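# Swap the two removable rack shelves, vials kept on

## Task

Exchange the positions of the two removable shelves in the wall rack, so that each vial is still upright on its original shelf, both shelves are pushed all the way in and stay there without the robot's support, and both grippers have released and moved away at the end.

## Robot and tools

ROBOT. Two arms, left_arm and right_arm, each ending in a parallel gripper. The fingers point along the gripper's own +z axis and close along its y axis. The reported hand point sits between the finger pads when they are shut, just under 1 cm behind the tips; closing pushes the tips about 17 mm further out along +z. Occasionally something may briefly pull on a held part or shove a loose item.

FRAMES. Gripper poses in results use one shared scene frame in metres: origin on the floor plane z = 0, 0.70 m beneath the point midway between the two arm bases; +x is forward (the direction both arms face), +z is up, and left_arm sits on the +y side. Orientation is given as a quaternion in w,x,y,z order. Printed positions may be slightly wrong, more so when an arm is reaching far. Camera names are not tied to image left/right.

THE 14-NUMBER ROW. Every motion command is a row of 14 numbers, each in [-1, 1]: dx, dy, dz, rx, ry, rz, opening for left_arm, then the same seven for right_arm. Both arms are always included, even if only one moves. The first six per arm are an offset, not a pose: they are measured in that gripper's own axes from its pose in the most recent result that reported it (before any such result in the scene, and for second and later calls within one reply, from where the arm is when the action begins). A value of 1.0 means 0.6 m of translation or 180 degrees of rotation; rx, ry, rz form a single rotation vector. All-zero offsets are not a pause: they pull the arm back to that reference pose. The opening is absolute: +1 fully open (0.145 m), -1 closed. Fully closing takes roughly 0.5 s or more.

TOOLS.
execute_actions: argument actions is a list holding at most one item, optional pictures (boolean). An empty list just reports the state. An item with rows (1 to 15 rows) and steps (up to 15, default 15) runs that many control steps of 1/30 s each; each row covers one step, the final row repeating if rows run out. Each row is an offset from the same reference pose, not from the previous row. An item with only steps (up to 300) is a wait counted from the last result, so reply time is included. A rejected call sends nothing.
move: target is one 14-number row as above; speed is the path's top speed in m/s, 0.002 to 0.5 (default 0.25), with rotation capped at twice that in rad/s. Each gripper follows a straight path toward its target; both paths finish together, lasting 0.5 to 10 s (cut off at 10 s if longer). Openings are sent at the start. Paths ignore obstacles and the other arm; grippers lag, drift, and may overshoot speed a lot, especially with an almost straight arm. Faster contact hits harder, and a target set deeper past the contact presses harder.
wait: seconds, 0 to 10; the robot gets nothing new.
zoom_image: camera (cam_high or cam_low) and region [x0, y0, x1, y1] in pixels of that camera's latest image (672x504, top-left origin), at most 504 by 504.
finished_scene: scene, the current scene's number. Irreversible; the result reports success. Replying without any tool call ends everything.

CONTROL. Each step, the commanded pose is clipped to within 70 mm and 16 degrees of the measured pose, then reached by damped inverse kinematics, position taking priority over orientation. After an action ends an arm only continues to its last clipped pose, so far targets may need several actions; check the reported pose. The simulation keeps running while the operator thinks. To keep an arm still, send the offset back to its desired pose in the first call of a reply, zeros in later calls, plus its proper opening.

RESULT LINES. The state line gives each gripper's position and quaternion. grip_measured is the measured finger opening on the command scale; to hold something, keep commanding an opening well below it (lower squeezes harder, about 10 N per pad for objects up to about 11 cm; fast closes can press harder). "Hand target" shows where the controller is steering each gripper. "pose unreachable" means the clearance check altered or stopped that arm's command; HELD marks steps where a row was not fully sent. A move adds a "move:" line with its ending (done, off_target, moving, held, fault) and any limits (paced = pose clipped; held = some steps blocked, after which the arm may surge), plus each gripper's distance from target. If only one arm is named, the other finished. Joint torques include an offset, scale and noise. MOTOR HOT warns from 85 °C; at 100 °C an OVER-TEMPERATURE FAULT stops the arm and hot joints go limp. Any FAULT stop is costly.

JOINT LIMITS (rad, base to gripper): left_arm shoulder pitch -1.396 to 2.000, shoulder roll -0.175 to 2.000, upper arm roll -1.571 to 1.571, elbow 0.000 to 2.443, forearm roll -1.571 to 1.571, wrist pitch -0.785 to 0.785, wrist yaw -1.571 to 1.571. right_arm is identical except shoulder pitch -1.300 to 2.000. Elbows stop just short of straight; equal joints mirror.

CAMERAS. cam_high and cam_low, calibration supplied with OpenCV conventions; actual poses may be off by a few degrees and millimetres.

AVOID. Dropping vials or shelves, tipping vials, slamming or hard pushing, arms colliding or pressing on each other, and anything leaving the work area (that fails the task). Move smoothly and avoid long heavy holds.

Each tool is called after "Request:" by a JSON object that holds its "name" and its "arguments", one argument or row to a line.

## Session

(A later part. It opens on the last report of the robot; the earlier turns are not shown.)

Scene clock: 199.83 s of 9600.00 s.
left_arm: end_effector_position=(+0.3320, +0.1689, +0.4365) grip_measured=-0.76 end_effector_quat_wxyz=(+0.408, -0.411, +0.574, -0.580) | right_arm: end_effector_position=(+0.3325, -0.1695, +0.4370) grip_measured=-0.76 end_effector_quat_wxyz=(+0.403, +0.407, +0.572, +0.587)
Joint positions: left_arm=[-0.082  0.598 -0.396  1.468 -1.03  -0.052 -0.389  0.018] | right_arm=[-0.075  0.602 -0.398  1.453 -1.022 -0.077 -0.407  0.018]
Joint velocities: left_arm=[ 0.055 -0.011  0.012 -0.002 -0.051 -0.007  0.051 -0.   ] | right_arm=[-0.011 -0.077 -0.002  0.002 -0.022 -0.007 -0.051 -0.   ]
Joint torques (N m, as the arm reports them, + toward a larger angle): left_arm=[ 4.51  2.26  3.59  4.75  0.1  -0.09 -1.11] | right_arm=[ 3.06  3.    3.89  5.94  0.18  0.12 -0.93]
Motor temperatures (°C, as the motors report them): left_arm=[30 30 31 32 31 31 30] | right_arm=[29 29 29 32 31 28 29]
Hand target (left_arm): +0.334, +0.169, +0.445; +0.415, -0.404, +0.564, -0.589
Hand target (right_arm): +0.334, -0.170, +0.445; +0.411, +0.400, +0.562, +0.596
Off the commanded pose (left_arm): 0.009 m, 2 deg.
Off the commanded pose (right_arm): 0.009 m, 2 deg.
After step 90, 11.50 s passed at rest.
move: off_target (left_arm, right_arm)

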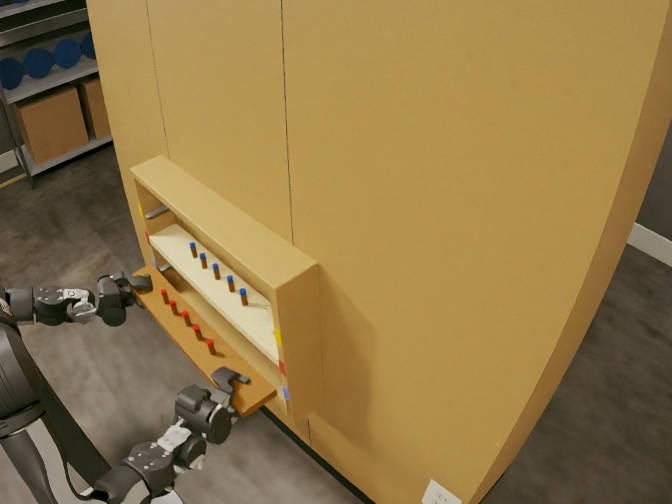

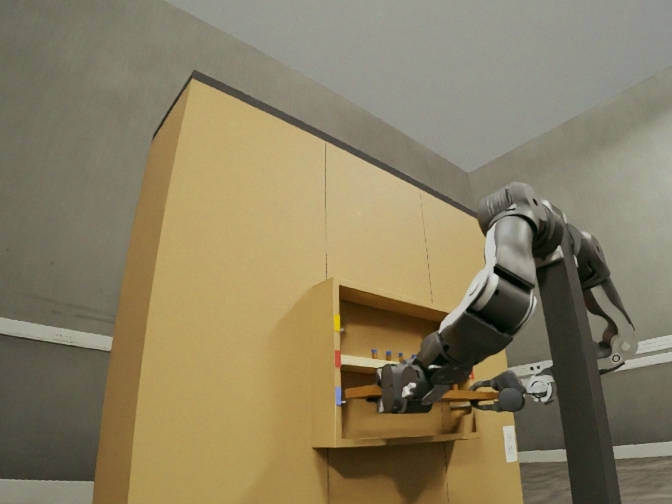

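Request:
{"name": "move", "arguments": {
  "target": [0.0011,-0.2725,0.0094,0.008,0,0,-1, 0.0007,0.2733,0.0096,-0.008,0,0,-1],
  "speed": 0.05
}}

Request:
{"name": "zoom_image", "arguments": {
  "camera": "cam_high",
  "region": [217, 288, 297, 368]
}}

Request:
{"name": "zoom_image", "arguments": {
  "camera": "cam_low",
  "region": [328, 275, 408, 355]
}}

Scene clock: 216.97 s of 9600.00 s.
left_arm: end_effector_position=(+0.3352, +0.1675, +0.5927) grip_measured=-0.76 end_effector_quat_wxyz=(+0.405, -0.413, +0.572, -0.581) | right_arm: end_effector_position=(+0.3354, -0.1680, +0.5946) grip_measured=-0.76 end_effector_quat_wxyz=(+0.404, +0.404, +0.573, +0.587)
Joint positions: left_arm=[-0.053  0.843 -0.146  2.086 -0.745  0.142  0.184  0.018] | right_arm=[-0.055  0.854 -0.141  2.076 -0.733  0.117  0.163  0.018]
Joint velocities: left_arm=[-0.011 -0.077 -0.002  0.007  0.007  0.022  0.037 -0.   ] | right_arm=[-0.055 -0.011 -0.007 -0.007  0.022 -0.022  0.022  0.   ]
Joint torques (N m, as the arm reports them, + toward a larger angle): left_arm=[ 4.94  2.5   3.86  4.17  0.08 -0.16 -0.78] | right_arm=[ 3.52  3.09  4.23  5.47  0.2   0.01 -0.66]
Motor temperatures (°C, as the motors report them): left_arm=[30 30 32 33 31 31 31] | right_arm=[29 29 29 32 31 28 30]
Hand target (left_arm): +0.335, +0.166, +0.599; +0.408, -0.406, +0.568, -0.589
Hand target (right_arm): +0.334, -0.166, +0.601; +0.407, +0.397, +0.568, +0.595
Off the commanded pose (left_arm): 0.008 m, 2 deg.
Off the commanded pose (right_arm): 0.007 m, 1 deg.
After step 90, 10.60 s passed at rest.
move: off_target (left_arm, right_arm)

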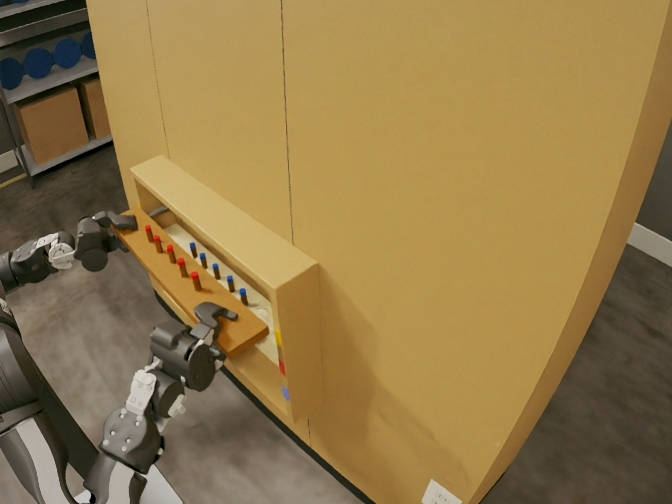

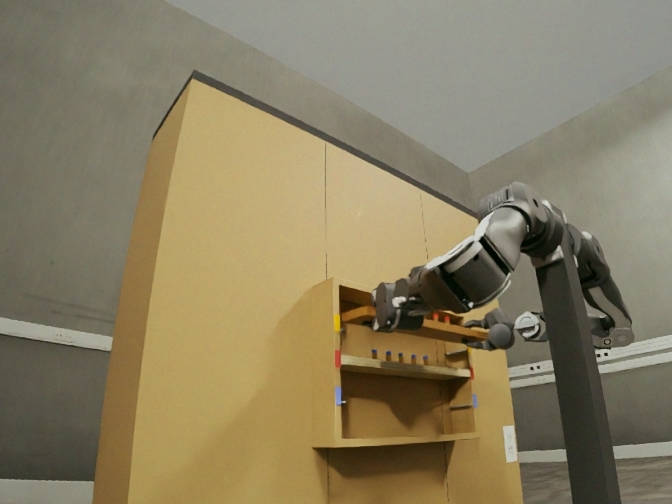

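Region (217, 288, 297, 368) of cam_high's 672x504 image, scaled by 6.300, with more detail than that image has.

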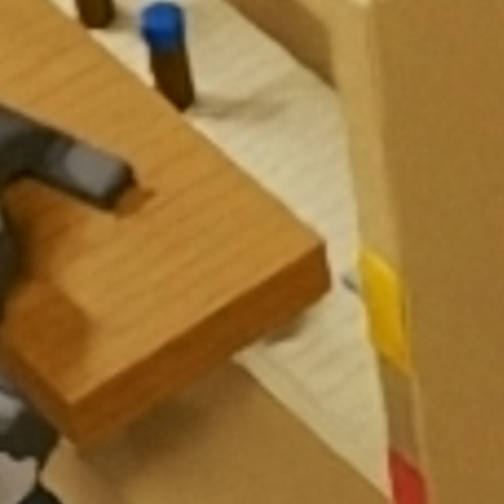

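Region (328, 275, 408, 355) of cam_low's 672x504 image, scaled by 6.300, with more detail than that image has.

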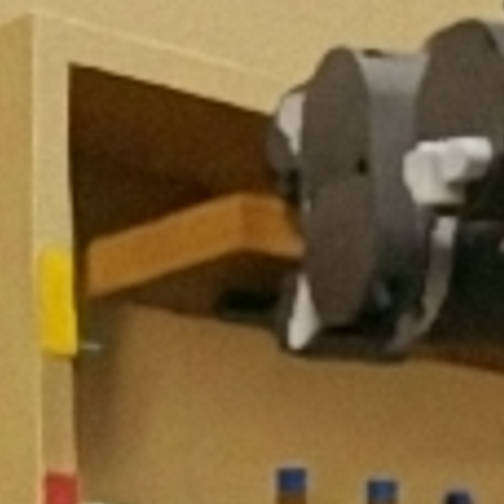

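Request:
{"name": "move", "arguments": {
  "target": [0.0005,-0.01,0.0054,0.008,0,0.001,-1, -0.0034,0.01,0.0035,-0.008,0,0.001,-1],
  "speed": 0.015
}}

Request:
{"name": "move", "arguments": {
  "target": [-0.0115,-0.0083,0.033,0.006,0,0,-1, -0.012,0.0079,0.033,-0.006,0,0,-1],
  "speed": 0.013
}}

Request:
{"name": "zoom_image", "arguments": {
  "camera": "cam_high",
  "region": [80, 160, 310, 390]
}}

Scene clock: 233.70 s of 9600.00 s.
left_arm: end_effector_position=(+0.3377, +0.1667, +0.5935) grip_measured=-0.76 end_effector_quat_wxyz=(+0.408, -0.413, +0.571, -0.581) | right_arm: end_effector_position=(+0.3374, -0.1691, +0.5942) grip_measured=-0.76 end_effector_quat_wxyz=(+0.403, +0.406, +0.572, +0.587)
Joint positions: left_arm=[-0.039  0.819 -0.146  2.078 -0.763  0.135  0.199  0.018] | right_arm=[-0.047  0.843 -0.137  2.066 -0.734  0.108  0.171  0.018]
Joint velocities: left_arm=[-0.055  0.011 -0.017 -0.002  0.007 -0.051 -0.066  0.   ] | right_arm=[ 0.055 -0.033  0.012  0.012  0.007 -0.066 -0.037 -0.   ]
Joint torques (N m, as the arm reports them, + toward a larger angle): left_arm=[ 5.61  1.86  3.49  2.75  0.01 -0.16 -0.83] | right_arm=[ 3.97  2.99  4.53  3.9   0.16  0.02 -0.76]
Motor temperatures (°C, as the motors report them): left_arm=[30 30 32 33 31 31 31] | right_arm=[29 29 29 32 31 28 30]
Hand target (left_arm): +0.338, +0.166, +0.599; +0.411, -0.407, +0.566, -0.587
Hand target (right_arm): +0.338, -0.169, +0.601; +0.409, +0.400, +0.565, +0.594
Off the commanded pose (left_arm): 0.005 m, 1 deg.
Off the commanded pose (right_arm): 0.006 m, 1 deg.
After step 90, 12.67 s passed at rest.
move: off_target (left_arm, right_arm)

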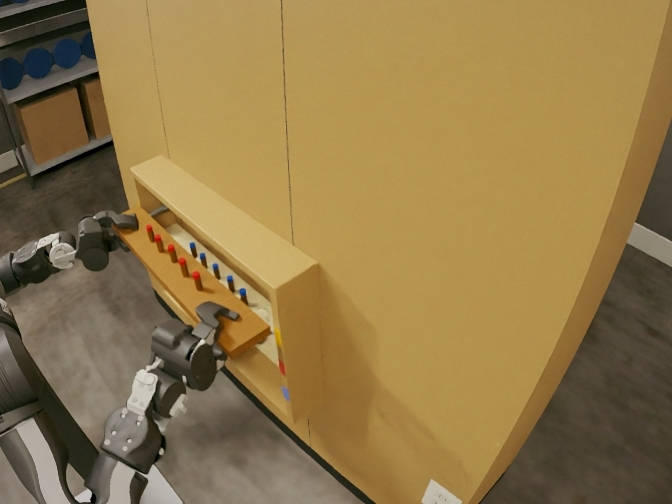

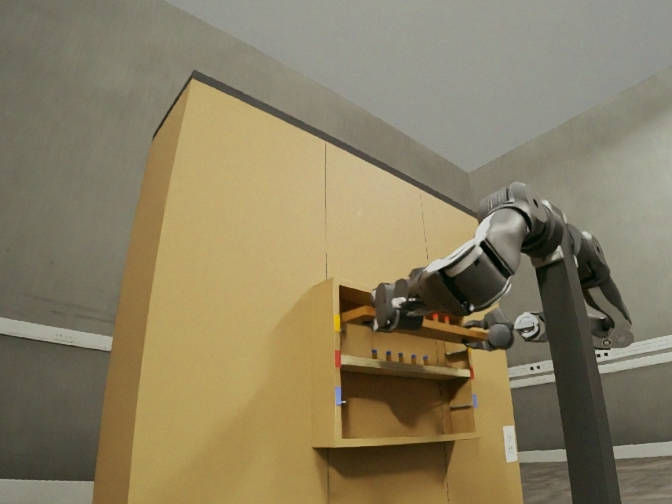

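Scene clock: 235.57 s of 9600.00 s.
left_arm: end_effector_position=(+0.3580, +0.1666, +0.5940) grip_measured=-0.76 end_effector_quat_wxyz=(+0.408, -0.413, +0.571, -0.581) | right_arm: end_effector_position=(+0.3578, -0.1694, +0.5945) grip_measured=-0.76 end_effector_quat_wxyz=(+0.404, +0.406, +0.572, +0.587)
Joint positions: left_arm=[ 0.07   0.72  -0.151  1.987 -0.816  0.064  0.272  0.018] | right_arm=[ 0.064  0.739 -0.14   1.973 -0.792  0.033  0.248  0.018]
Joint velocities: left_arm=[-0.033 -0.033  0.007 -0.012 -0.051 -0.051 -0.022 -0.   ] | right_arm=[-0.011 -0.099  0.007  0.002  0.037 -0.022 -0.007 -0.   ]
Joint torques (N m, as the arm reports them, + toward a larger angle): left_arm=[ 6.11  1.99  3.44  2.85  0.07 -0.11 -0.82] | right_arm=[ 4.53  2.69  3.83  4.02  0.22  0.08 -0.65]
Motor temperatures (°C, as the motors report them): left_arm=[30 30 32 33 31 31 31] | right_arm=[29 29 29 32 31 28 30]
Hand target (left_arm): +0.359, +0.167, +0.599; +0.411, -0.408, +0.565, -0.587
Hand target (right_arm): +0.358, -0.169, +0.599; +0.407, +0.402, +0.567, +0.593
Off the commanded pose (left_arm): 0.005 m, 1 deg.
Off the commanded pose (right_arm): 0.005 m, 1 deg.
move: off_target (left_arm, right_arm)

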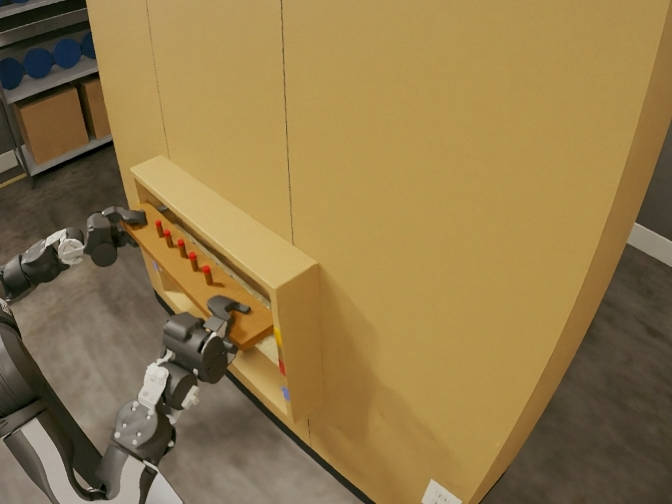

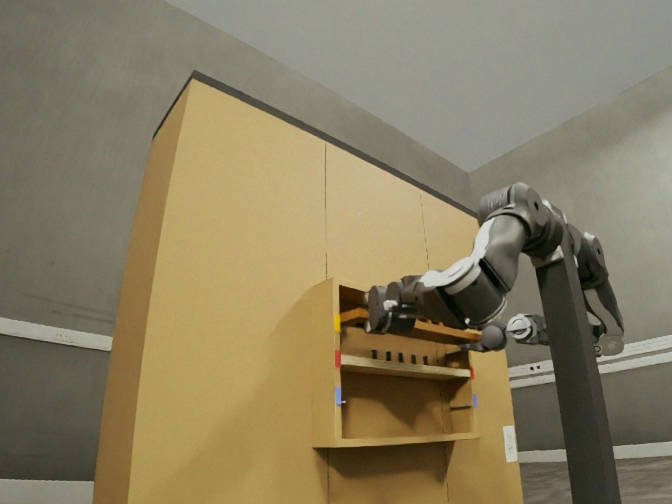

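Region (80, 160, 310, 390) of cam_high's 672x504 image, scaled by 2.191, with more detail than that image has.

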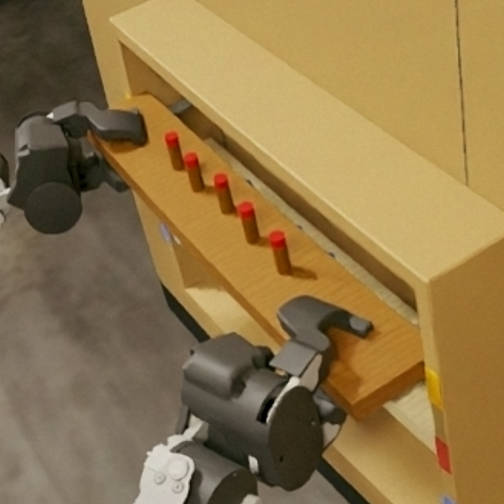

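Request:
{"name": "execute_actions", "arguments": {
  "actions": []
}}

Scene clock: 272.00 s of 9600.00 s.
left_arm: end_effector_position=(+0.3580, +0.1666, +0.5940) grip_measured=-0.76 end_effector_quat_wxyz=(+0.408, -0.413, +0.571, -0.581) | right_arm: end_effector_position=(+0.3578, -0.1694, +0.5945) grip_measured=-0.76 end_effector_quat_wxyz=(+0.404, +0.406, +0.572, +0.587)
Joint positions: left_arm=[ 0.07   0.72  -0.151  1.987 -0.816  0.064  0.272  0.018] | right_arm=[ 0.064  0.739 -0.14   1.973 -0.792  0.033  0.248  0.018]
Joint velocities: left_arm=[-0.033  0.011  0.002  0.002 -0.11   0.11   0.051  0.   ] | right_arm=[-0.077 -0.055 -0.002  0.002  0.007 -0.007 -0.007  0.   ]
Joint torques (N m, as the arm reports them, + toward a larger angle): left_arm=[ 6.1   1.83  3.45  2.86  0.07 -0.11 -0.83] | right_arm=[ 4.49  2.74  3.85  4.02  0.2   0.08 -0.66]
Motor temperatures (°C, as the motors report them): left_arm=[30 30 32 33 31 31 31] | right_arm=[29 29 29 32 31 28 30]
Hand target (left_arm): +0.359, +0.167, +0.599; +0.411, -0.408, +0.565, -0.587
Hand target (right_arm): +0.358, -0.169, +0.599; +0.407, +0.402, +0.567, +0.593
Off the commanded pose (left_arm): 0.005 m, 1 deg.
Off the commanded pose (right_arm): 0.005 m, 1 deg.
Steps of this call (steps 1 to 90: nothing new was sent; then 33.43 s passed at rest). Readings (end_effector_position):
1: left_arm (+0.3580, +0.1666, +0.5940) | right_arm (+0.3578, -0.1694, +0.5945)
2: left_arm (+0.3580, +0.1666, +0.5940) | right_arm (+0.3578, -0.1694, +0.5945)
4: left_arm (+0.3580, +0.1666, +0.5940) | right_arm (+0.3578, -0.1694, +0.5945)
8: left_arm (+0.3580, +0.1666, +0.5940) | right_arm (+0.3578, -0.1694, +0.5945)
90: the state above

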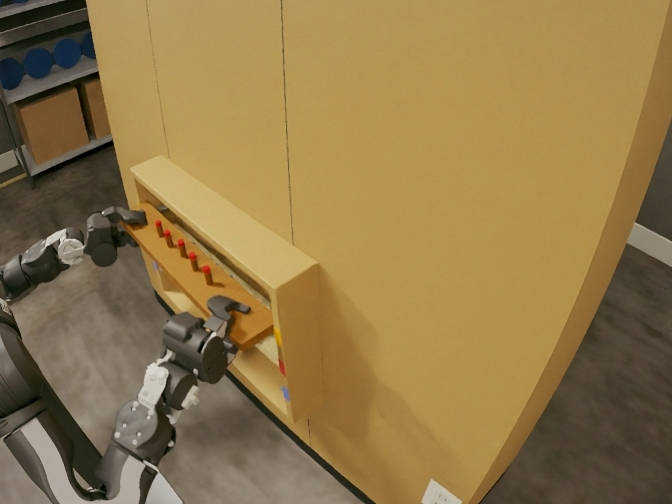

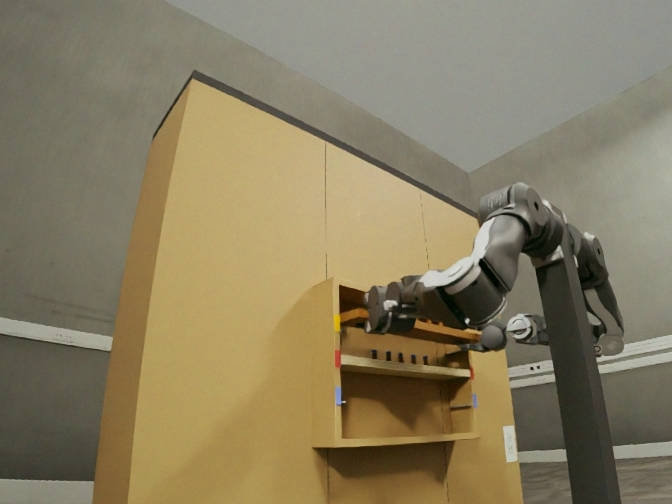

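Request:
{"name": "move", "arguments": {
  "target": [-0.0329,0.0177,0.0945,0.001,0,0,-1, -0.0346,-0.0177,0.0937,-0.001,0,0,-1],
  "speed": 0.03
}}

Scene clock: 278.43 s of 9600.00 s.
left_arm: end_effector_position=(+0.4177, +0.1662, +0.5824) grip_measured=-0.76 end_effector_quat_wxyz=(+0.406, -0.413, +0.572, -0.580) | right_arm: end_effector_position=(+0.4172, -0.1698, +0.5829) grip_measured=-0.76 end_effector_quat_wxyz=(+0.403, +0.407, +0.573, +0.586)
Joint positions: left_arm=[ 0.333  0.54  -0.211  1.657 -0.925 -0.091  0.291  0.018] | right_arm=[ 0.329  0.549 -0.194  1.644 -0.911 -0.131  0.277  0.018]
Joint velocities: left_arm=[ 0.033  0.033  0.002  0.012 -0.066 -0.037  0.007 -0.   ] | right_arm=[-0.055  0.055 -0.007  0.002 -0.066  0.066 -0.051  0.   ]
Joint torques (N m, as the arm reports them, + toward a larger angle): left_arm=[ 7.26  1.3   2.63  2.52  0.06 -0.05 -0.73] | right_arm=[ 5.57  2.21  2.89  3.65  0.23  0.14 -0.59]
Motor temperatures (°C, as the motors report them): left_arm=[31 30 32 33 31 31 31] | right_arm=[29 29 29 32 31 28 30]
Hand target (left_arm): +0.418, +0.166, +0.585; +0.409, -0.411, +0.569, -0.583
Hand target (right_arm): +0.418, -0.170, +0.585; +0.404, +0.406, +0.570, +0.589
Off the commanded pose (left_arm): 0.001 m, 0 deg.
Off the commanded pose (right_arm): 0.002 m, 0 deg.
After step 90, 1.17 s passed at rest.
move: done

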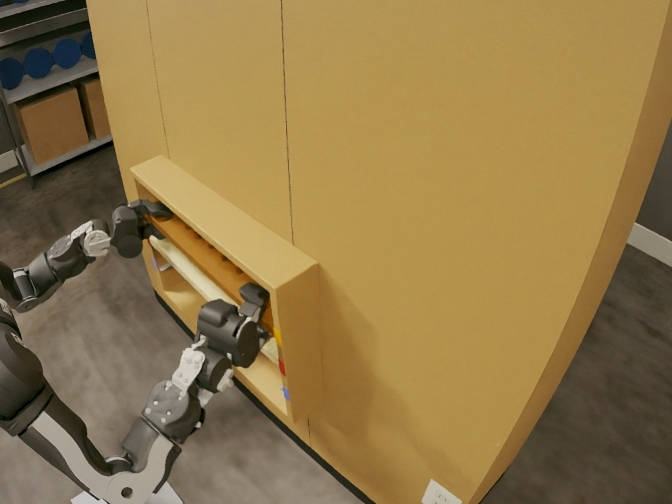

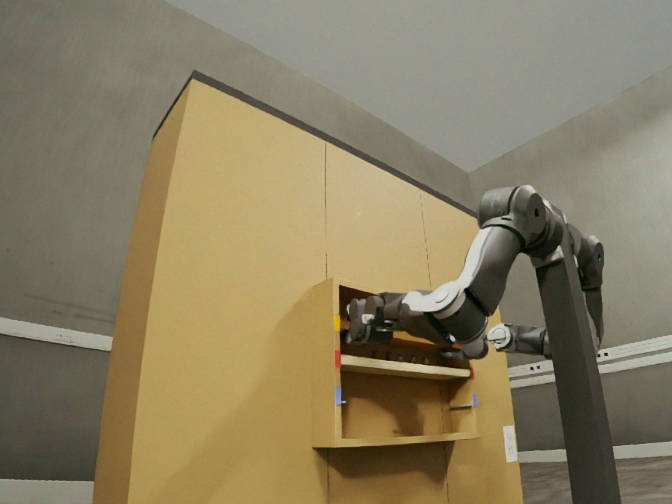

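Request:
{"name": "move", "arguments": {
  "target": [-0.0040,0.001,0.0115,0,0,0,-1, -0.0045,-0.0005,0.0122,0,0,0,-1],
  "speed": 0.006
}}

Scene clock: 283.57 s of 9600.00 s.
left_arm: end_effector_position=(+0.4227, +0.1660, +0.5820) grip_measured=-0.76 end_effector_quat_wxyz=(+0.405, -0.410, +0.573, -0.582) | right_arm: end_effector_position=(+0.4227, -0.1697, +0.5825) grip_measured=-0.76 end_effector_quat_wxyz=(+0.401, +0.404, +0.575, +0.588)
Joint positions: left_arm=[ 0.355  0.527 -0.211  1.624 -0.932 -0.115  0.285  0.018] | right_arm=[ 0.354  0.534 -0.194  1.608 -0.92  -0.155  0.274  0.018]
Joint velocities: left_arm=[-0.077 -0.033 -0.012  0.002 -0.037  0.037 -0.022  0.   ] | right_arm=[-0.033  0.033 -0.017  0.007 -0.037 -0.037  0.022 -0.   ]
Joint torques (N m, as the arm reports them, + toward a larger angle): left_arm=[ 8.88  0.53  1.68  1.11 -0.06  0.13 -0.41] | right_arm=[ 7.33  1.53  1.81  2.35  0.09  0.34 -0.38]
Motor temperatures (°C, as the motors report them): left_arm=[31 30 32 32 31 31 31] | right_arm=[29 29 29 32 31 28 30]
Hand target (left_arm): +0.425, +0.166, +0.582; +0.407, -0.413, +0.572, -0.580
Hand target (right_arm): +0.425, -0.170, +0.583; +0.403, +0.407, +0.573, +0.586
Off the commanded pose (left_arm): 0.002 m, 0 deg.
Off the commanded pose (right_arm): 0.002 m, 0 deg.
After step 90, 0.60 s passed at rest.
move: done

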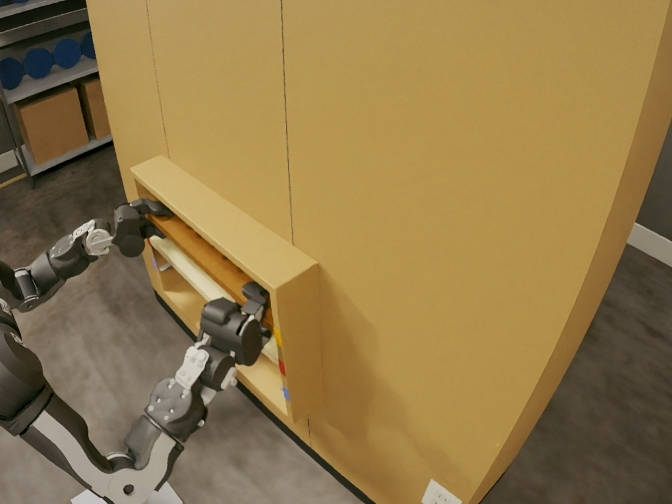

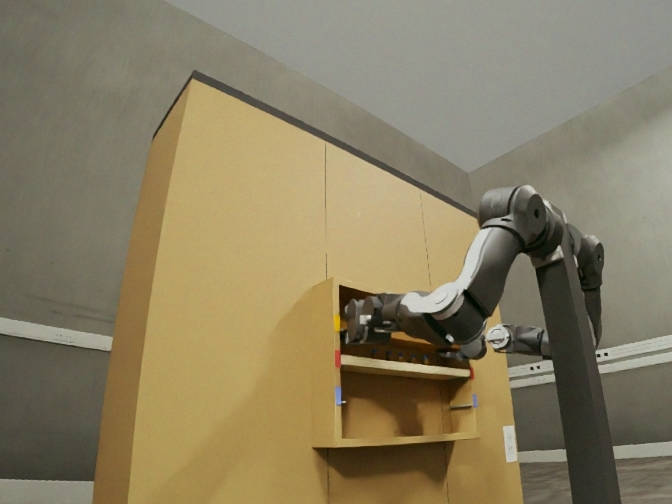

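Contact with the back wall. Release and retreat.

Request:
{"name": "execute_actions", "arguments": {
  "actions": [
    {"rows":[[0,0,0,0,0,0,-0.85,0,0,0,0,0,0,-0.85],[0,0,0,0,0,0,-0.8,0,0,0,0,0,0,-0.8],[0,0,0,0,0,0,-0.75,0,0,0,0,0,0,-0.75],[0,0,0,0,0,0,-0.7,0,0,0,0,0,0,-0.7],[0,0,0,0,0,0,-0.6,0,0,0,0,0,0,-0.6],[0,0,0,0,0,0,-0.5,0,0,0,0,0,0,-0.5],[0,0,0,0,0,0,-0.4,0,0,0,0,0,0,-0.4]],"steps":15}
  ],
  "pictures": false
}}

Request:
{"name": "move", "arguments": {
  "target": [0.040,-0.003,-0.1096,0,0,0,-0.4, 0.042,0.005,-0.109,0,0,0,-0.4],
  "speed": 0.1
}}

Request:
{"name": "move", "arguments": {
  "target": [0,0.12,0,0,0,0,-0.4, 0,-0.122,0,0,0,0,-0.4],
  "speed": 0.12
}}

Scene clock: 293.73 s of 9600.00 s.
left_arm: end_effector_position=(+0.4225, +0.1659, +0.5822) grip_measured=-0.40 end_effector_quat_wxyz=(+0.405, -0.410, +0.573, -0.583) | right_arm: end_effector_position=(+0.4225, -0.1696, +0.5827) grip_measured=-0.40 end_effector_quat_wxyz=(+0.401, +0.404, +0.574, +0.588)
Joint positions: left_arm=[ 0.354  0.527 -0.211  1.625 -0.932 -0.115  0.284  0.045] | right_arm=[ 0.353  0.534 -0.194  1.609 -0.919 -0.156  0.274  0.045]
Joint velocities: left_arm=[ 0.055 -0.033 -0.002 -0.017  0.037 -0.022  0.022 -0.   ] | right_arm=[ 0.077 -0.011 -0.017 -0.002 -0.051  0.022  0.007 -0.   ]
Joint torques (N m, as the arm reports them, + toward a larger angle): left_arm=[ 6.71  1.71  2.4   2.8   0.13 -0.03 -0.49] | right_arm=[ 5.21  2.61  2.53  4.03  0.24  0.17 -0.42]
Motor temperatures (°C, as the motors report them): left_arm=[31 30 32 32 31 31 31] | right_arm=[29 29 29 32 31 28 30]
Hand target (left_arm): +0.423, +0.166, +0.582; +0.405, -0.410, +0.573, -0.582
Hand target (right_arm): +0.423, -0.170, +0.583; +0.401, +0.404, +0.574, +0.588
Off the commanded pose (left_arm): 0.000 m, 0 deg.
Off the commanded pose (right_arm): 0.000 m, 0 deg.
Steps of this call (steps 1 to 90: nothing new was sent; then 6.67 s passed at rest; steps 91 to 105: all 15 steps of this action). Readings (end_effector_position):
91: left_arm (+0.4225, +0.1659, +0.5822) | right_arm (+0.4226, -0.1696, +0.5826)
92: left_arm (+0.4225, +0.1659, +0.5822) | right_arm (+0.4226, -0.1696, +0.5827)
94: left_arm (+0.4225, +0.1659, +0.5822) | right_arm (+0.4225, -0.1696, +0.5827)
98: left_arm (+0.4225, +0.1659, +0.5822) | right_arm (+0.4225, -0.1696, +0.5827)
105: the state above

Scene clock: 294.93 s of 9600.00 s.
left_arm: end_effector_position=(+0.3519, +0.1645, +0.5812) grip_measured=-0.40 end_effector_quat_wxyz=(+0.402, -0.410, +0.575, -0.583) | right_arm: end_effector_position=(+0.3521, -0.1677, +0.5833) grip_measured=-0.40 end_effector_quat_wxyz=(+0.400, +0.403, +0.577, +0.587)
Joint positions: left_arm=[ 0.002  0.601 -0.064  1.981 -0.907 -0.049  0.3    0.045] | right_arm=[ 0.001  0.614 -0.047  1.971 -0.888 -0.08   0.29   0.045]
Joint velocities: left_arm=[ 0.033 -0.011 -0.002  0.002 -0.095  0.037 -0.007 -0.   ] | right_arm=[-0.033 -0.033 -0.007 -0.017 -0.022 -0.066 -0.022  0.   ]
Joint torques (N m, as the arm reports them, + toward a larger angle): left_arm=[ 4.9   2.39  3.17  3.31  0.14  0.04 -0.45] | right_arm=[ 3.48  3.35  3.36  4.51  0.25  0.24 -0.35]
Motor temperatures (°C, as the motors report them): left_arm=[31 30 32 32 31 31 31] | right_arm=[29 29 29 32 31 28 30]
Hand target (left_arm): +0.352, +0.166, +0.583; +0.405, -0.410, +0.573, -0.583
Hand target (right_arm): +0.352, -0.169, +0.585; +0.402, +0.404, +0.575, +0.587
Off the commanded pose (left_arm): 0.003 m, 0 deg.
Off the commanded pose (right_arm): 0.002 m, 0 deg.
move: done

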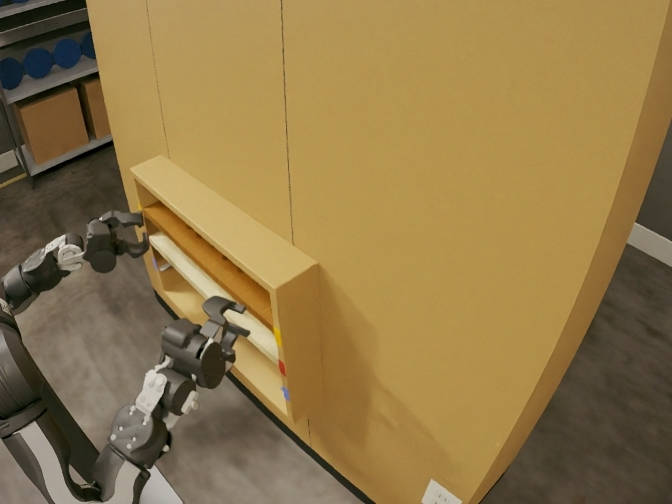

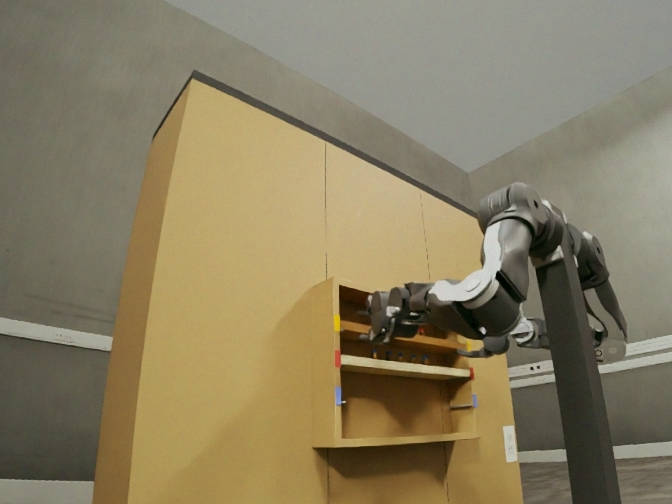

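Scene clock: 295.87 s of 9600.00 s.
left_arm: end_effector_position=(+0.3529, +0.1660, +0.5073) grip_measured=-0.40 end_effector_quat_wxyz=(+0.403, -0.414, +0.576, -0.578) | right_arm: end_effector_position=(+0.3530, -0.1690, +0.5084) grip_measured=-0.40 end_effector_quat_wxyz=(+0.400, +0.409, +0.576, +0.584)
Joint positions: left_arm=[-0.069  0.522 -0.146  1.734 -1.053 -0.131  0.01   0.045] | right_arm=[-0.068  0.528 -0.129  1.721 -1.042 -0.168 -0.     0.045]
Joint velocities: left_arm=[ 0.033 -0.055 -0.002  0.002 -0.007 -0.037 -0.066 -0.   ] | right_arm=[-0.011 -0.011 -0.012 -0.017 -0.007 -0.007 -0.007 -0.   ]
Joint torques (N m, as the arm reports them, + toward a larger angle): left_arm=[ 4.64  1.81  2.03  3.46  0.09 -0.14 -0.74] | right_arm=[ 3.24  2.64  2.17  4.7   0.21  0.06 -0.61]
Motor temperatures (°C, as the motors report them): left_arm=[31 30 32 32 31 31 31] | right_arm=[29 29 29 32 31 28 30]
Hand target (left_arm): +0.353, +0.165, +0.509; +0.405, -0.411, +0.574, -0.582
Hand target (right_arm): +0.353, -0.168, +0.510; +0.401, +0.405, +0.575, +0.587
Off the commanded pose (left_arm): 0.003 m, 1 deg.
Off the commanded pose (right_arm): 0.003 m, 1 deg.
move: done

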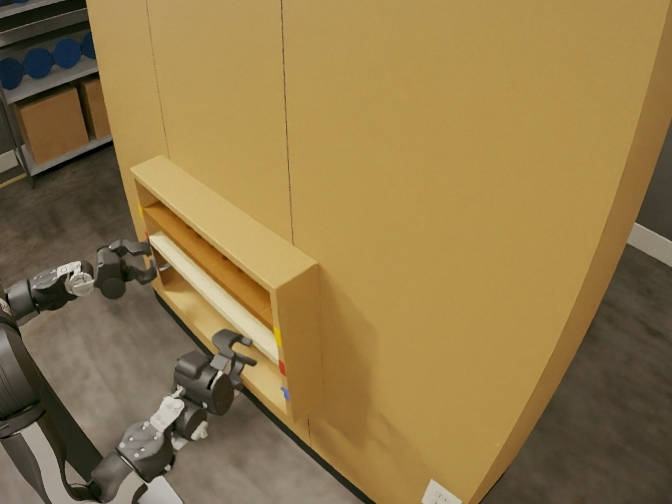

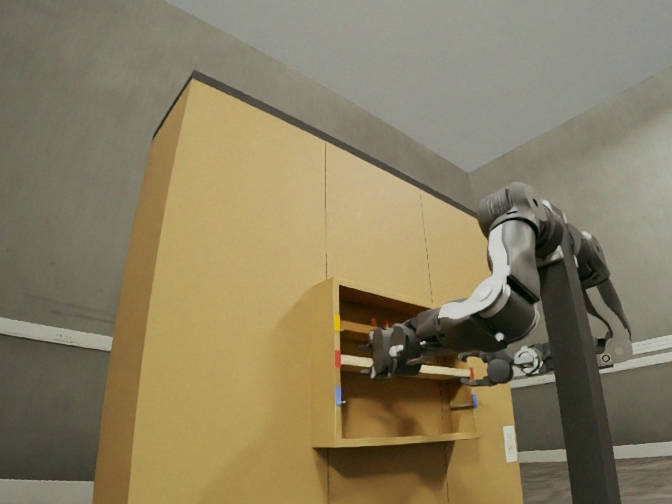

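Request:
{"name": "move", "arguments": {
  "target": [-0.0402,-0.0013,0.1043,0.004,0,0.002,-0.4, -0.0407,-0.0002,0.1041,-0.004,0,-0.001,-0.4],
  "speed": 0.07
}}

Scene clock: 315.50 s of 9600.00 s.
left_arm: end_effector_position=(+0.4202, +0.1683, +0.5076) grip_measured=-0.40 end_effector_quat_wxyz=(+0.408, -0.412, +0.573, -0.579) | right_arm: end_effector_position=(+0.4202, -0.1710, +0.5079) grip_measured=-0.40 end_effector_quat_wxyz=(+0.402, +0.407, +0.573, +0.586)
Joint positions: left_arm=[ 0.263  0.455 -0.243  1.399 -1.068 -0.196 -0.002  0.045] | right_arm=[ 0.266  0.458 -0.228  1.381 -1.06  -0.235 -0.014  0.045]
Joint velocities: left_arm=[ 0.055  0.033 -0.002 -0.007  0.051  0.037  0.051  0.   ] | right_arm=[-0.055  0.055 -0.012 -0.017 -0.022 -0.022  0.007 -0.   ]
Joint torques (N m, as the arm reports them, + toward a larger angle): left_arm=[ 6.43  1.32  1.72  3.08  0.09 -0.14 -0.7 ] | right_arm=[ 4.83  2.26  1.78  4.17  0.26  0.03 -0.59]
Motor temperatures (°C, as the motors report them): left_arm=[31 30 31 32 31 31 31] | right_arm=[29 29 29 32 31 28 30]
Hand target (left_arm): +0.420, +0.167, +0.508; +0.408, -0.409, +0.573, -0.581
Hand target (right_arm): +0.420, -0.170, +0.508; +0.402, +0.405, +0.573, +0.588
Off the commanded pose (left_arm): 0.000 m, 0 deg.
Off the commanded pose (right_arm): 0.001 m, 0 deg.
After step 90, 15.43 s passed at rest.
move: done

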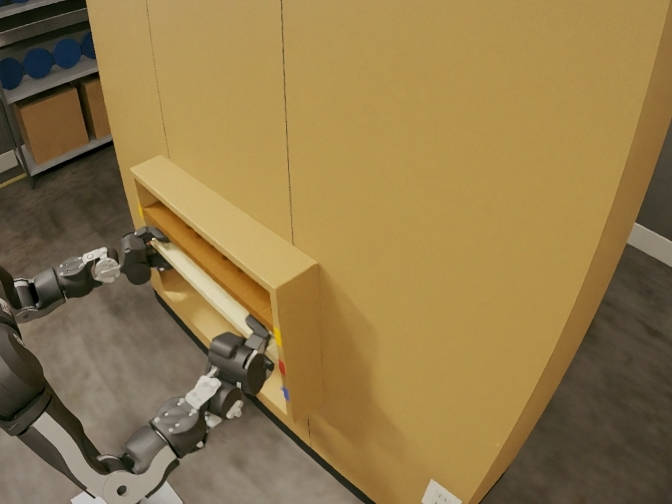

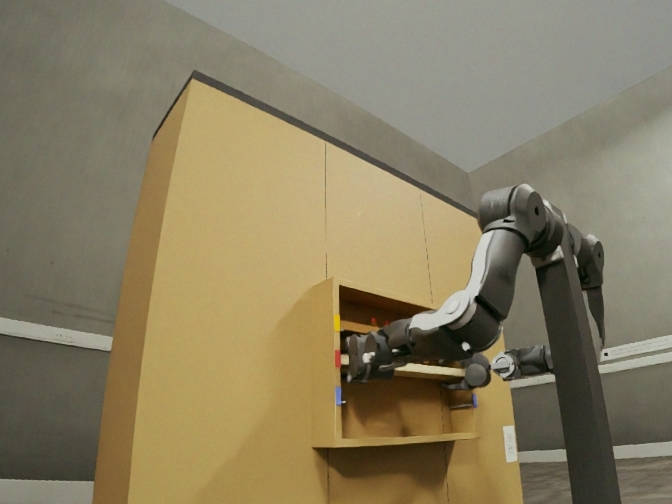

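Request:
{"name": "execute_actions", "arguments": {
  "actions": [
    {"rows":[[0,0,0,0,0,0,-0.48,0,0,0,0,0,0,-0.48],[0,0,0,0,0,0,-0.55,0,0,0,0,0,0,-0.55],[0,0,0,0,0,0,-0.61,0,0,0,0,0,0,-0.61],[0,0,0,0,0,0,-0.65,0,0,0,0,0,0,-0.65],[0,0,0,0,0,0,-0.68,0,0,0,0,0,0,-0.68],[0,0,0,0,0,0,-0.70,0,0,0,0,0,0,-0.70],[0,0,0,0,0,0,-0.72,0,0,0,0,0,0,-0.72],[0,0,0,0,0,0,-0.74,0,0,0,0,0,0,-0.74],[0,0,0,0,0,0,-0.76,0,0,0,0,0,0,-0.76],[0,0,0,0,0,0,-0.78,0,0,0,0,0,0,-0.78],[0,0,0,0,0,0,-0.81,0,0,0,0,0,0,-0.81],[0,0,0,0,0,0,-0.85,0,0,0,0,0,0,-0.85],[0,0,0,0,0,0,-0.90,0,0,0,0,0,0,-0.90],[0,0,0,0,0,0,-0.95,0,0,0,0,0,0,-0.95],[0,0,0,0,0,0,-1,0,0,0,0,0,0,-1]],"steps":15}
  ],
  "pictures": false
}}

Request:
{"name": "move", "arguments": {
  "target": [0.0476,-0.022,-0.1335,0.011,0,0,-1, 0.0494,0.023,-0.1325,-0.011,0,0,-1],
  "speed": 0.04
}}

Scene clock: 333.77 s of 9600.00 s.
left_arm: end_effector_position=(+0.4201, +0.1683, +0.5077) grip_measured=-0.76 end_effector_quat_wxyz=(+0.408, -0.412, +0.573, -0.579) | right_arm: end_effector_position=(+0.4202, -0.1709, +0.5079) grip_measured=-0.76 end_effector_quat_wxyz=(+0.402, +0.407, +0.573, +0.586)
Joint positions: left_arm=[ 0.263  0.455 -0.243  1.399 -1.067 -0.196 -0.003  0.018] | right_arm=[ 0.266  0.458 -0.228  1.381 -1.061 -0.236 -0.014  0.018]
Joint velocities: left_arm=[-0.055 -0.011 -0.017  0.002  0.051 -0.007 -0.022 -0.   ] | right_arm=[-0.033 -0.055  0.002 -0.007 -0.037 -0.022  0.007 -0.   ]
Joint torques (N m, as the arm reports them, + toward a larger angle): left_arm=[ 6.26  1.72  2.06  3.28  0.15 -0.04 -0.5 ] | right_arm=[ 4.82  2.56  2.25  4.59  0.28  0.15 -0.43]
Motor temperatures (°C, as the motors report them): left_arm=[31 30 31 32 31 31 31] | right_arm=[29 29 29 32 31 28 30]
Hand target (left_arm): +0.420, +0.168, +0.508; +0.408, -0.412, +0.574, -0.579
Hand target (right_arm): +0.420, -0.171, +0.508; +0.402, +0.407, +0.573, +0.586
Off the commanded pose (left_arm): 0.000 m, 0 deg.
Off the commanded pose (right_arm): 0.000 m, 0 deg.
Steps of this call (steps 1 to 90: nothing new was sent; then 14.77 s passed at rest; steps 91 to 105: all 15 steps of this action). Readings (end_effector_position):
91: left_arm (+0.4201, +0.1683, +0.5076) | right_arm (+0.4202, -0.1709, +0.5079)
92: left_arm (+0.4201, +0.1683, +0.5076) | right_arm (+0.4202, -0.1709, +0.5079)
94: left_arm (+0.4201, +0.1683, +0.5076) | right_arm (+0.4202, -0.1709, +0.5079)
98: left_arm (+0.4201, +0.1683, +0.5076) | right_arm (+0.4202, -0.1709, +0.5079)
105: the state above

Scene clock: 336.40 s of 9600.00 s.
left_arm: end_effector_position=(+0.3345, +0.1690, +0.5122) grip_measured=-0.76 end_effector_quat_wxyz=(+0.408, -0.413, +0.571, -0.580) | right_arm: end_effector_position=(+0.3348, -0.1712, +0.5127) grip_measured=-0.76 end_effector_quat_wxyz=(+0.404, +0.407, +0.574, +0.585)
Joint positions: left_arm=[-0.17   0.521 -0.087  1.82  -1.064 -0.133  0.002  0.018] | right_arm=[-0.168  0.519 -0.065  1.807 -1.059 -0.176 -0.001  0.018]
Joint velocities: left_arm=[ 0.055 -0.055 -0.007 -0.007 -0.007 -0.037 -0.022 -0.   ] | right_arm=[-0.077 -0.077  0.002 -0.007 -0.037  0.007 -0.007 -0.   ]
Joint torques (N m, as the arm reports them, + toward a larger angle): left_arm=[ 4.35  1.59  3.21  5.2   0.18 -0.11 -1.09] | right_arm=[ 2.97  2.4   3.48  6.59  0.34  0.09 -0.89]
Motor temperatures (°C, as the motors report them): left_arm=[31 30 31 33 31 31 31] | right_arm=[29 29 29 32 31 28 30]
Hand target (left_arm): +0.335, +0.169, +0.520; +0.415, -0.405, +0.563, -0.589
Hand target (right_arm): +0.335, -0.171, +0.521; +0.411, +0.400, +0.564, +0.594
Off the commanded pose (left_arm): 0.009 m, 2 deg.
Off the commanded pose (right_arm): 0.009 m, 2 deg.
move: off_target (left_arm, right_arm)

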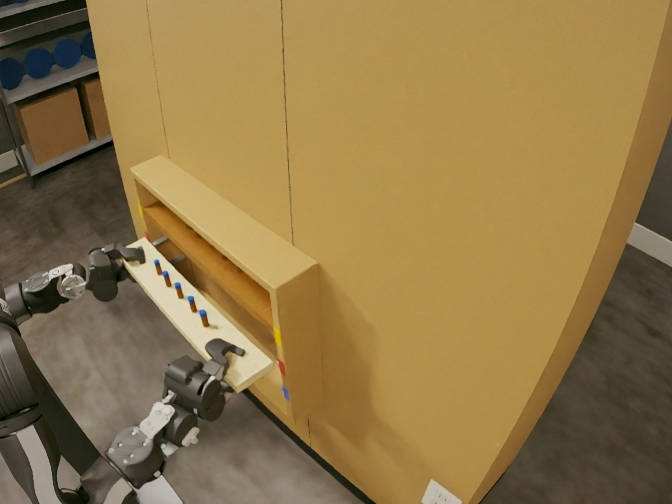

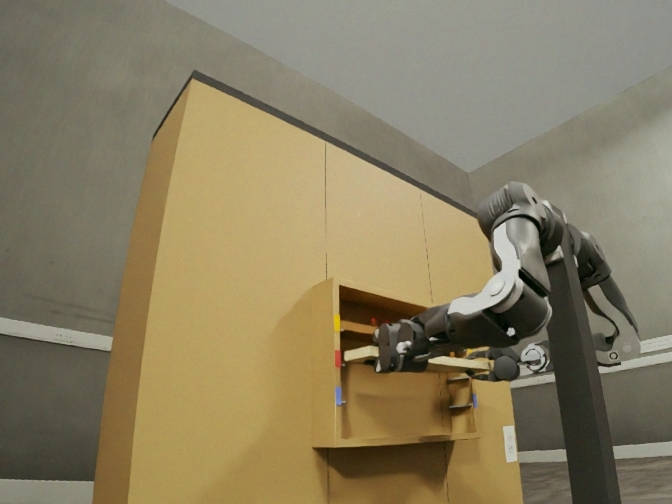

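Request:
{"name": "move", "arguments": {
  "target": [0,0.1035,0.001,0.010,0,0,-1, 0,-0.1045,-0.001,-0.010,0,0,-1],
  "speed": 0.04
}}

Request:
{"name": "zoom_image", "arguments": {
  "camera": "cam_low",
  "region": [320,360,400,420]
}}

Request:
{"name": "zoom_image", "arguments": {
  "camera": "cam_high",
  "region": [230,350,310,410]
}}

Scene clock: 346.00 s of 9600.00 s.
left_arm: end_effector_position=(+0.3344, +0.1690, +0.4438) grip_measured=-0.76 end_effector_quat_wxyz=(+0.411, -0.412, +0.571, -0.579) | right_arm: end_effector_position=(+0.3336, -0.1723, +0.4437) grip_measured=-0.76 end_effector_quat_wxyz=(+0.406, +0.409, +0.571, +0.585)
Joint positions: left_arm=[-0.145  0.375 -0.097  1.498 -1.264 -0.256 -0.264  0.018] | right_arm=[-0.146  0.374 -0.074  1.486 -1.265 -0.298 -0.273  0.018]
Joint velocities: left_arm=[ 0.055 -0.011  0.002 -0.007  0.007  0.037 -0.051  0.   ] | right_arm=[ 0.055  0.011 -0.007 -0.002 -0.051  0.037  0.081 -0.   ]
Joint torques (N m, as the arm reports them, + toward a larger angle): left_arm=[ 5.01  1.06  2.26  3.93  0.27 -0.12 -1.1 ] | right_arm=[ 3.5   2.05  2.13  5.19  0.35  0.03 -0.91]
Motor temperatures (°C, as the motors report them): left_arm=[30 30 31 33 31 31 31] | right_arm=[29 29 29 32 31 28 30]
Hand target (left_arm): +0.336, +0.169, +0.450; +0.417, -0.406, +0.562, -0.587
Hand target (right_arm): +0.335, -0.172, +0.450; +0.411, +0.403, +0.563, +0.593
Off the commanded pose (left_arm): 0.006 m, 2 deg.
Off the commanded pose (right_arm): 0.007 m, 2 deg.
After step 90, 4.80 s passed at rest.
move: off_target (left_arm, right_arm)

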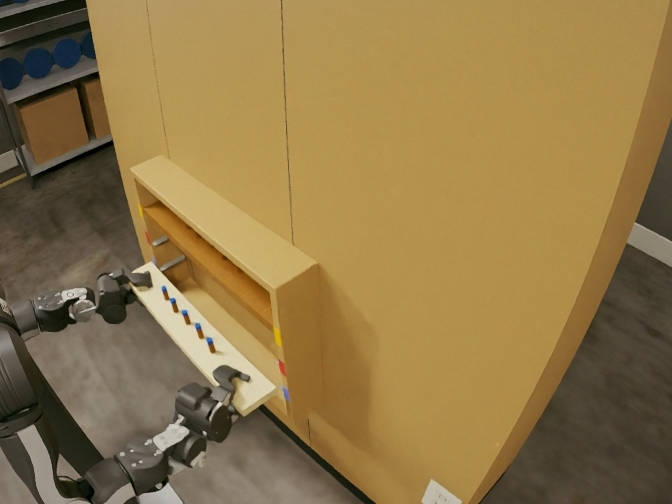

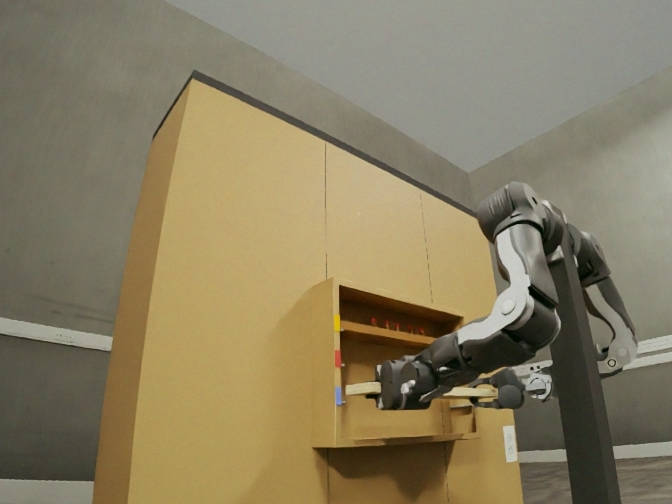

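Region (320, 360, 400, 420) of cam_low's 672x504 image, scaled by 6.300, with more detail than that image has; it fills the top 378 rows of this view, and the rest is white.

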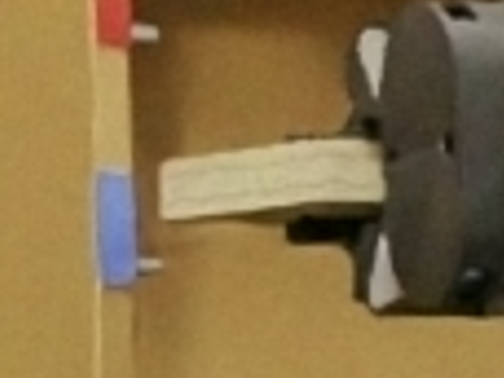

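Region (230, 350, 310, 410) of cam_high's 672x504 image, scaled by 6.300, with more detail than that image has; it fills the top 378 rows of this view, and the rest is white.

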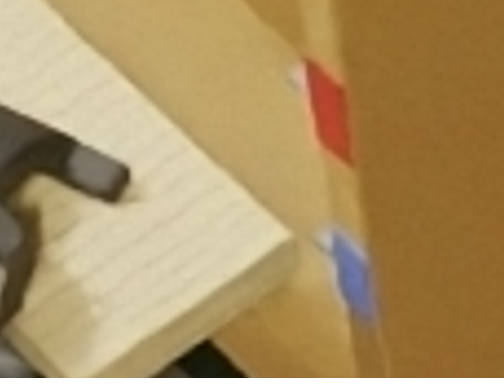

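Request:
{"name": "move", "arguments": {
  "target": [-0.0120,-0.009,0.0382,0.006,0,0,-1, -0.0122,0.009,0.0396,-0.006,0,0,-1],
  "speed": 0.015
}}

Scene clock: 362.37 s of 9600.00 s.
left_arm: end_effector_position=(+0.3570, +0.1695, +0.4460) grip_measured=-0.76 end_effector_quat_wxyz=(+0.414, -0.411, +0.569, -0.579) | right_arm: end_effector_position=(+0.3569, -0.1717, +0.4455) grip_measured=-0.76 end_effector_quat_wxyz=(+0.408, +0.408, +0.570, +0.585)
Joint positions: left_arm=[-0.042  0.347 -0.097  1.415 -1.281 -0.28  -0.244  0.018] | right_arm=[-0.039  0.343 -0.074  1.399 -1.287 -0.325 -0.25   0.018]
Joint velocities: left_arm=[ 0.033 -0.033 -0.012  0.002 -0.022 -0.007  0.007 -0.   ] | right_arm=[-0.011 -0.055 -0.007 -0.012  0.022 -0.022 -0.007 -0.   ]
Joint torques (N m, as the arm reports them, + toward a larger angle): left_arm=[ 5.63  0.87  1.35  3.66  0.29 -0.14 -0.74] | right_arm=[ 4.23  1.85  1.64  4.98  0.38  0.08 -0.62]
Motor temperatures (°C, as the motors report them): left_arm=[30 30 31 33 31 31 31] | right_arm=[29 29 29 32 31 28 30]
Hand target (left_arm): +0.358, +0.168, +0.450; +0.415, -0.408, +0.565, -0.585
Hand target (right_arm): +0.358, -0.171, +0.449; +0.410, +0.405, +0.565, +0.590
Off the commanded pose (left_arm): 0.004 m, 1 deg.
Off the commanded pose (right_arm): 0.004 m, 1 deg.
After step 90, 11.43 s passed at rest.
move: off_target (left_arm, right_arm)

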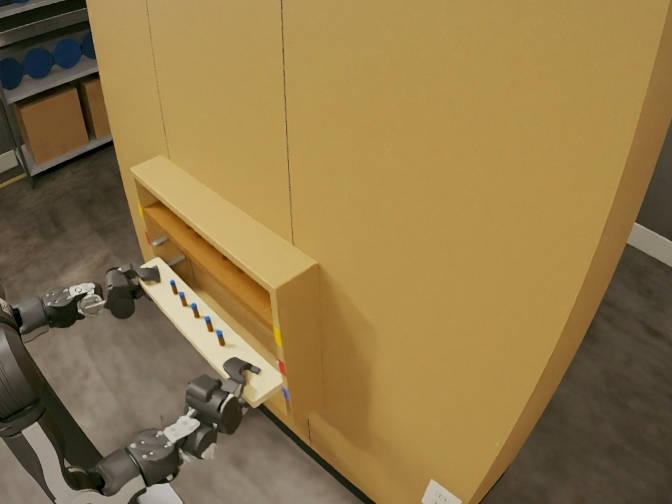

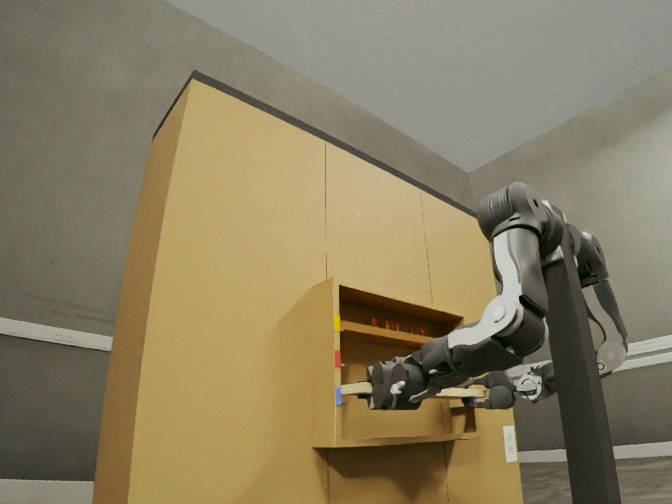

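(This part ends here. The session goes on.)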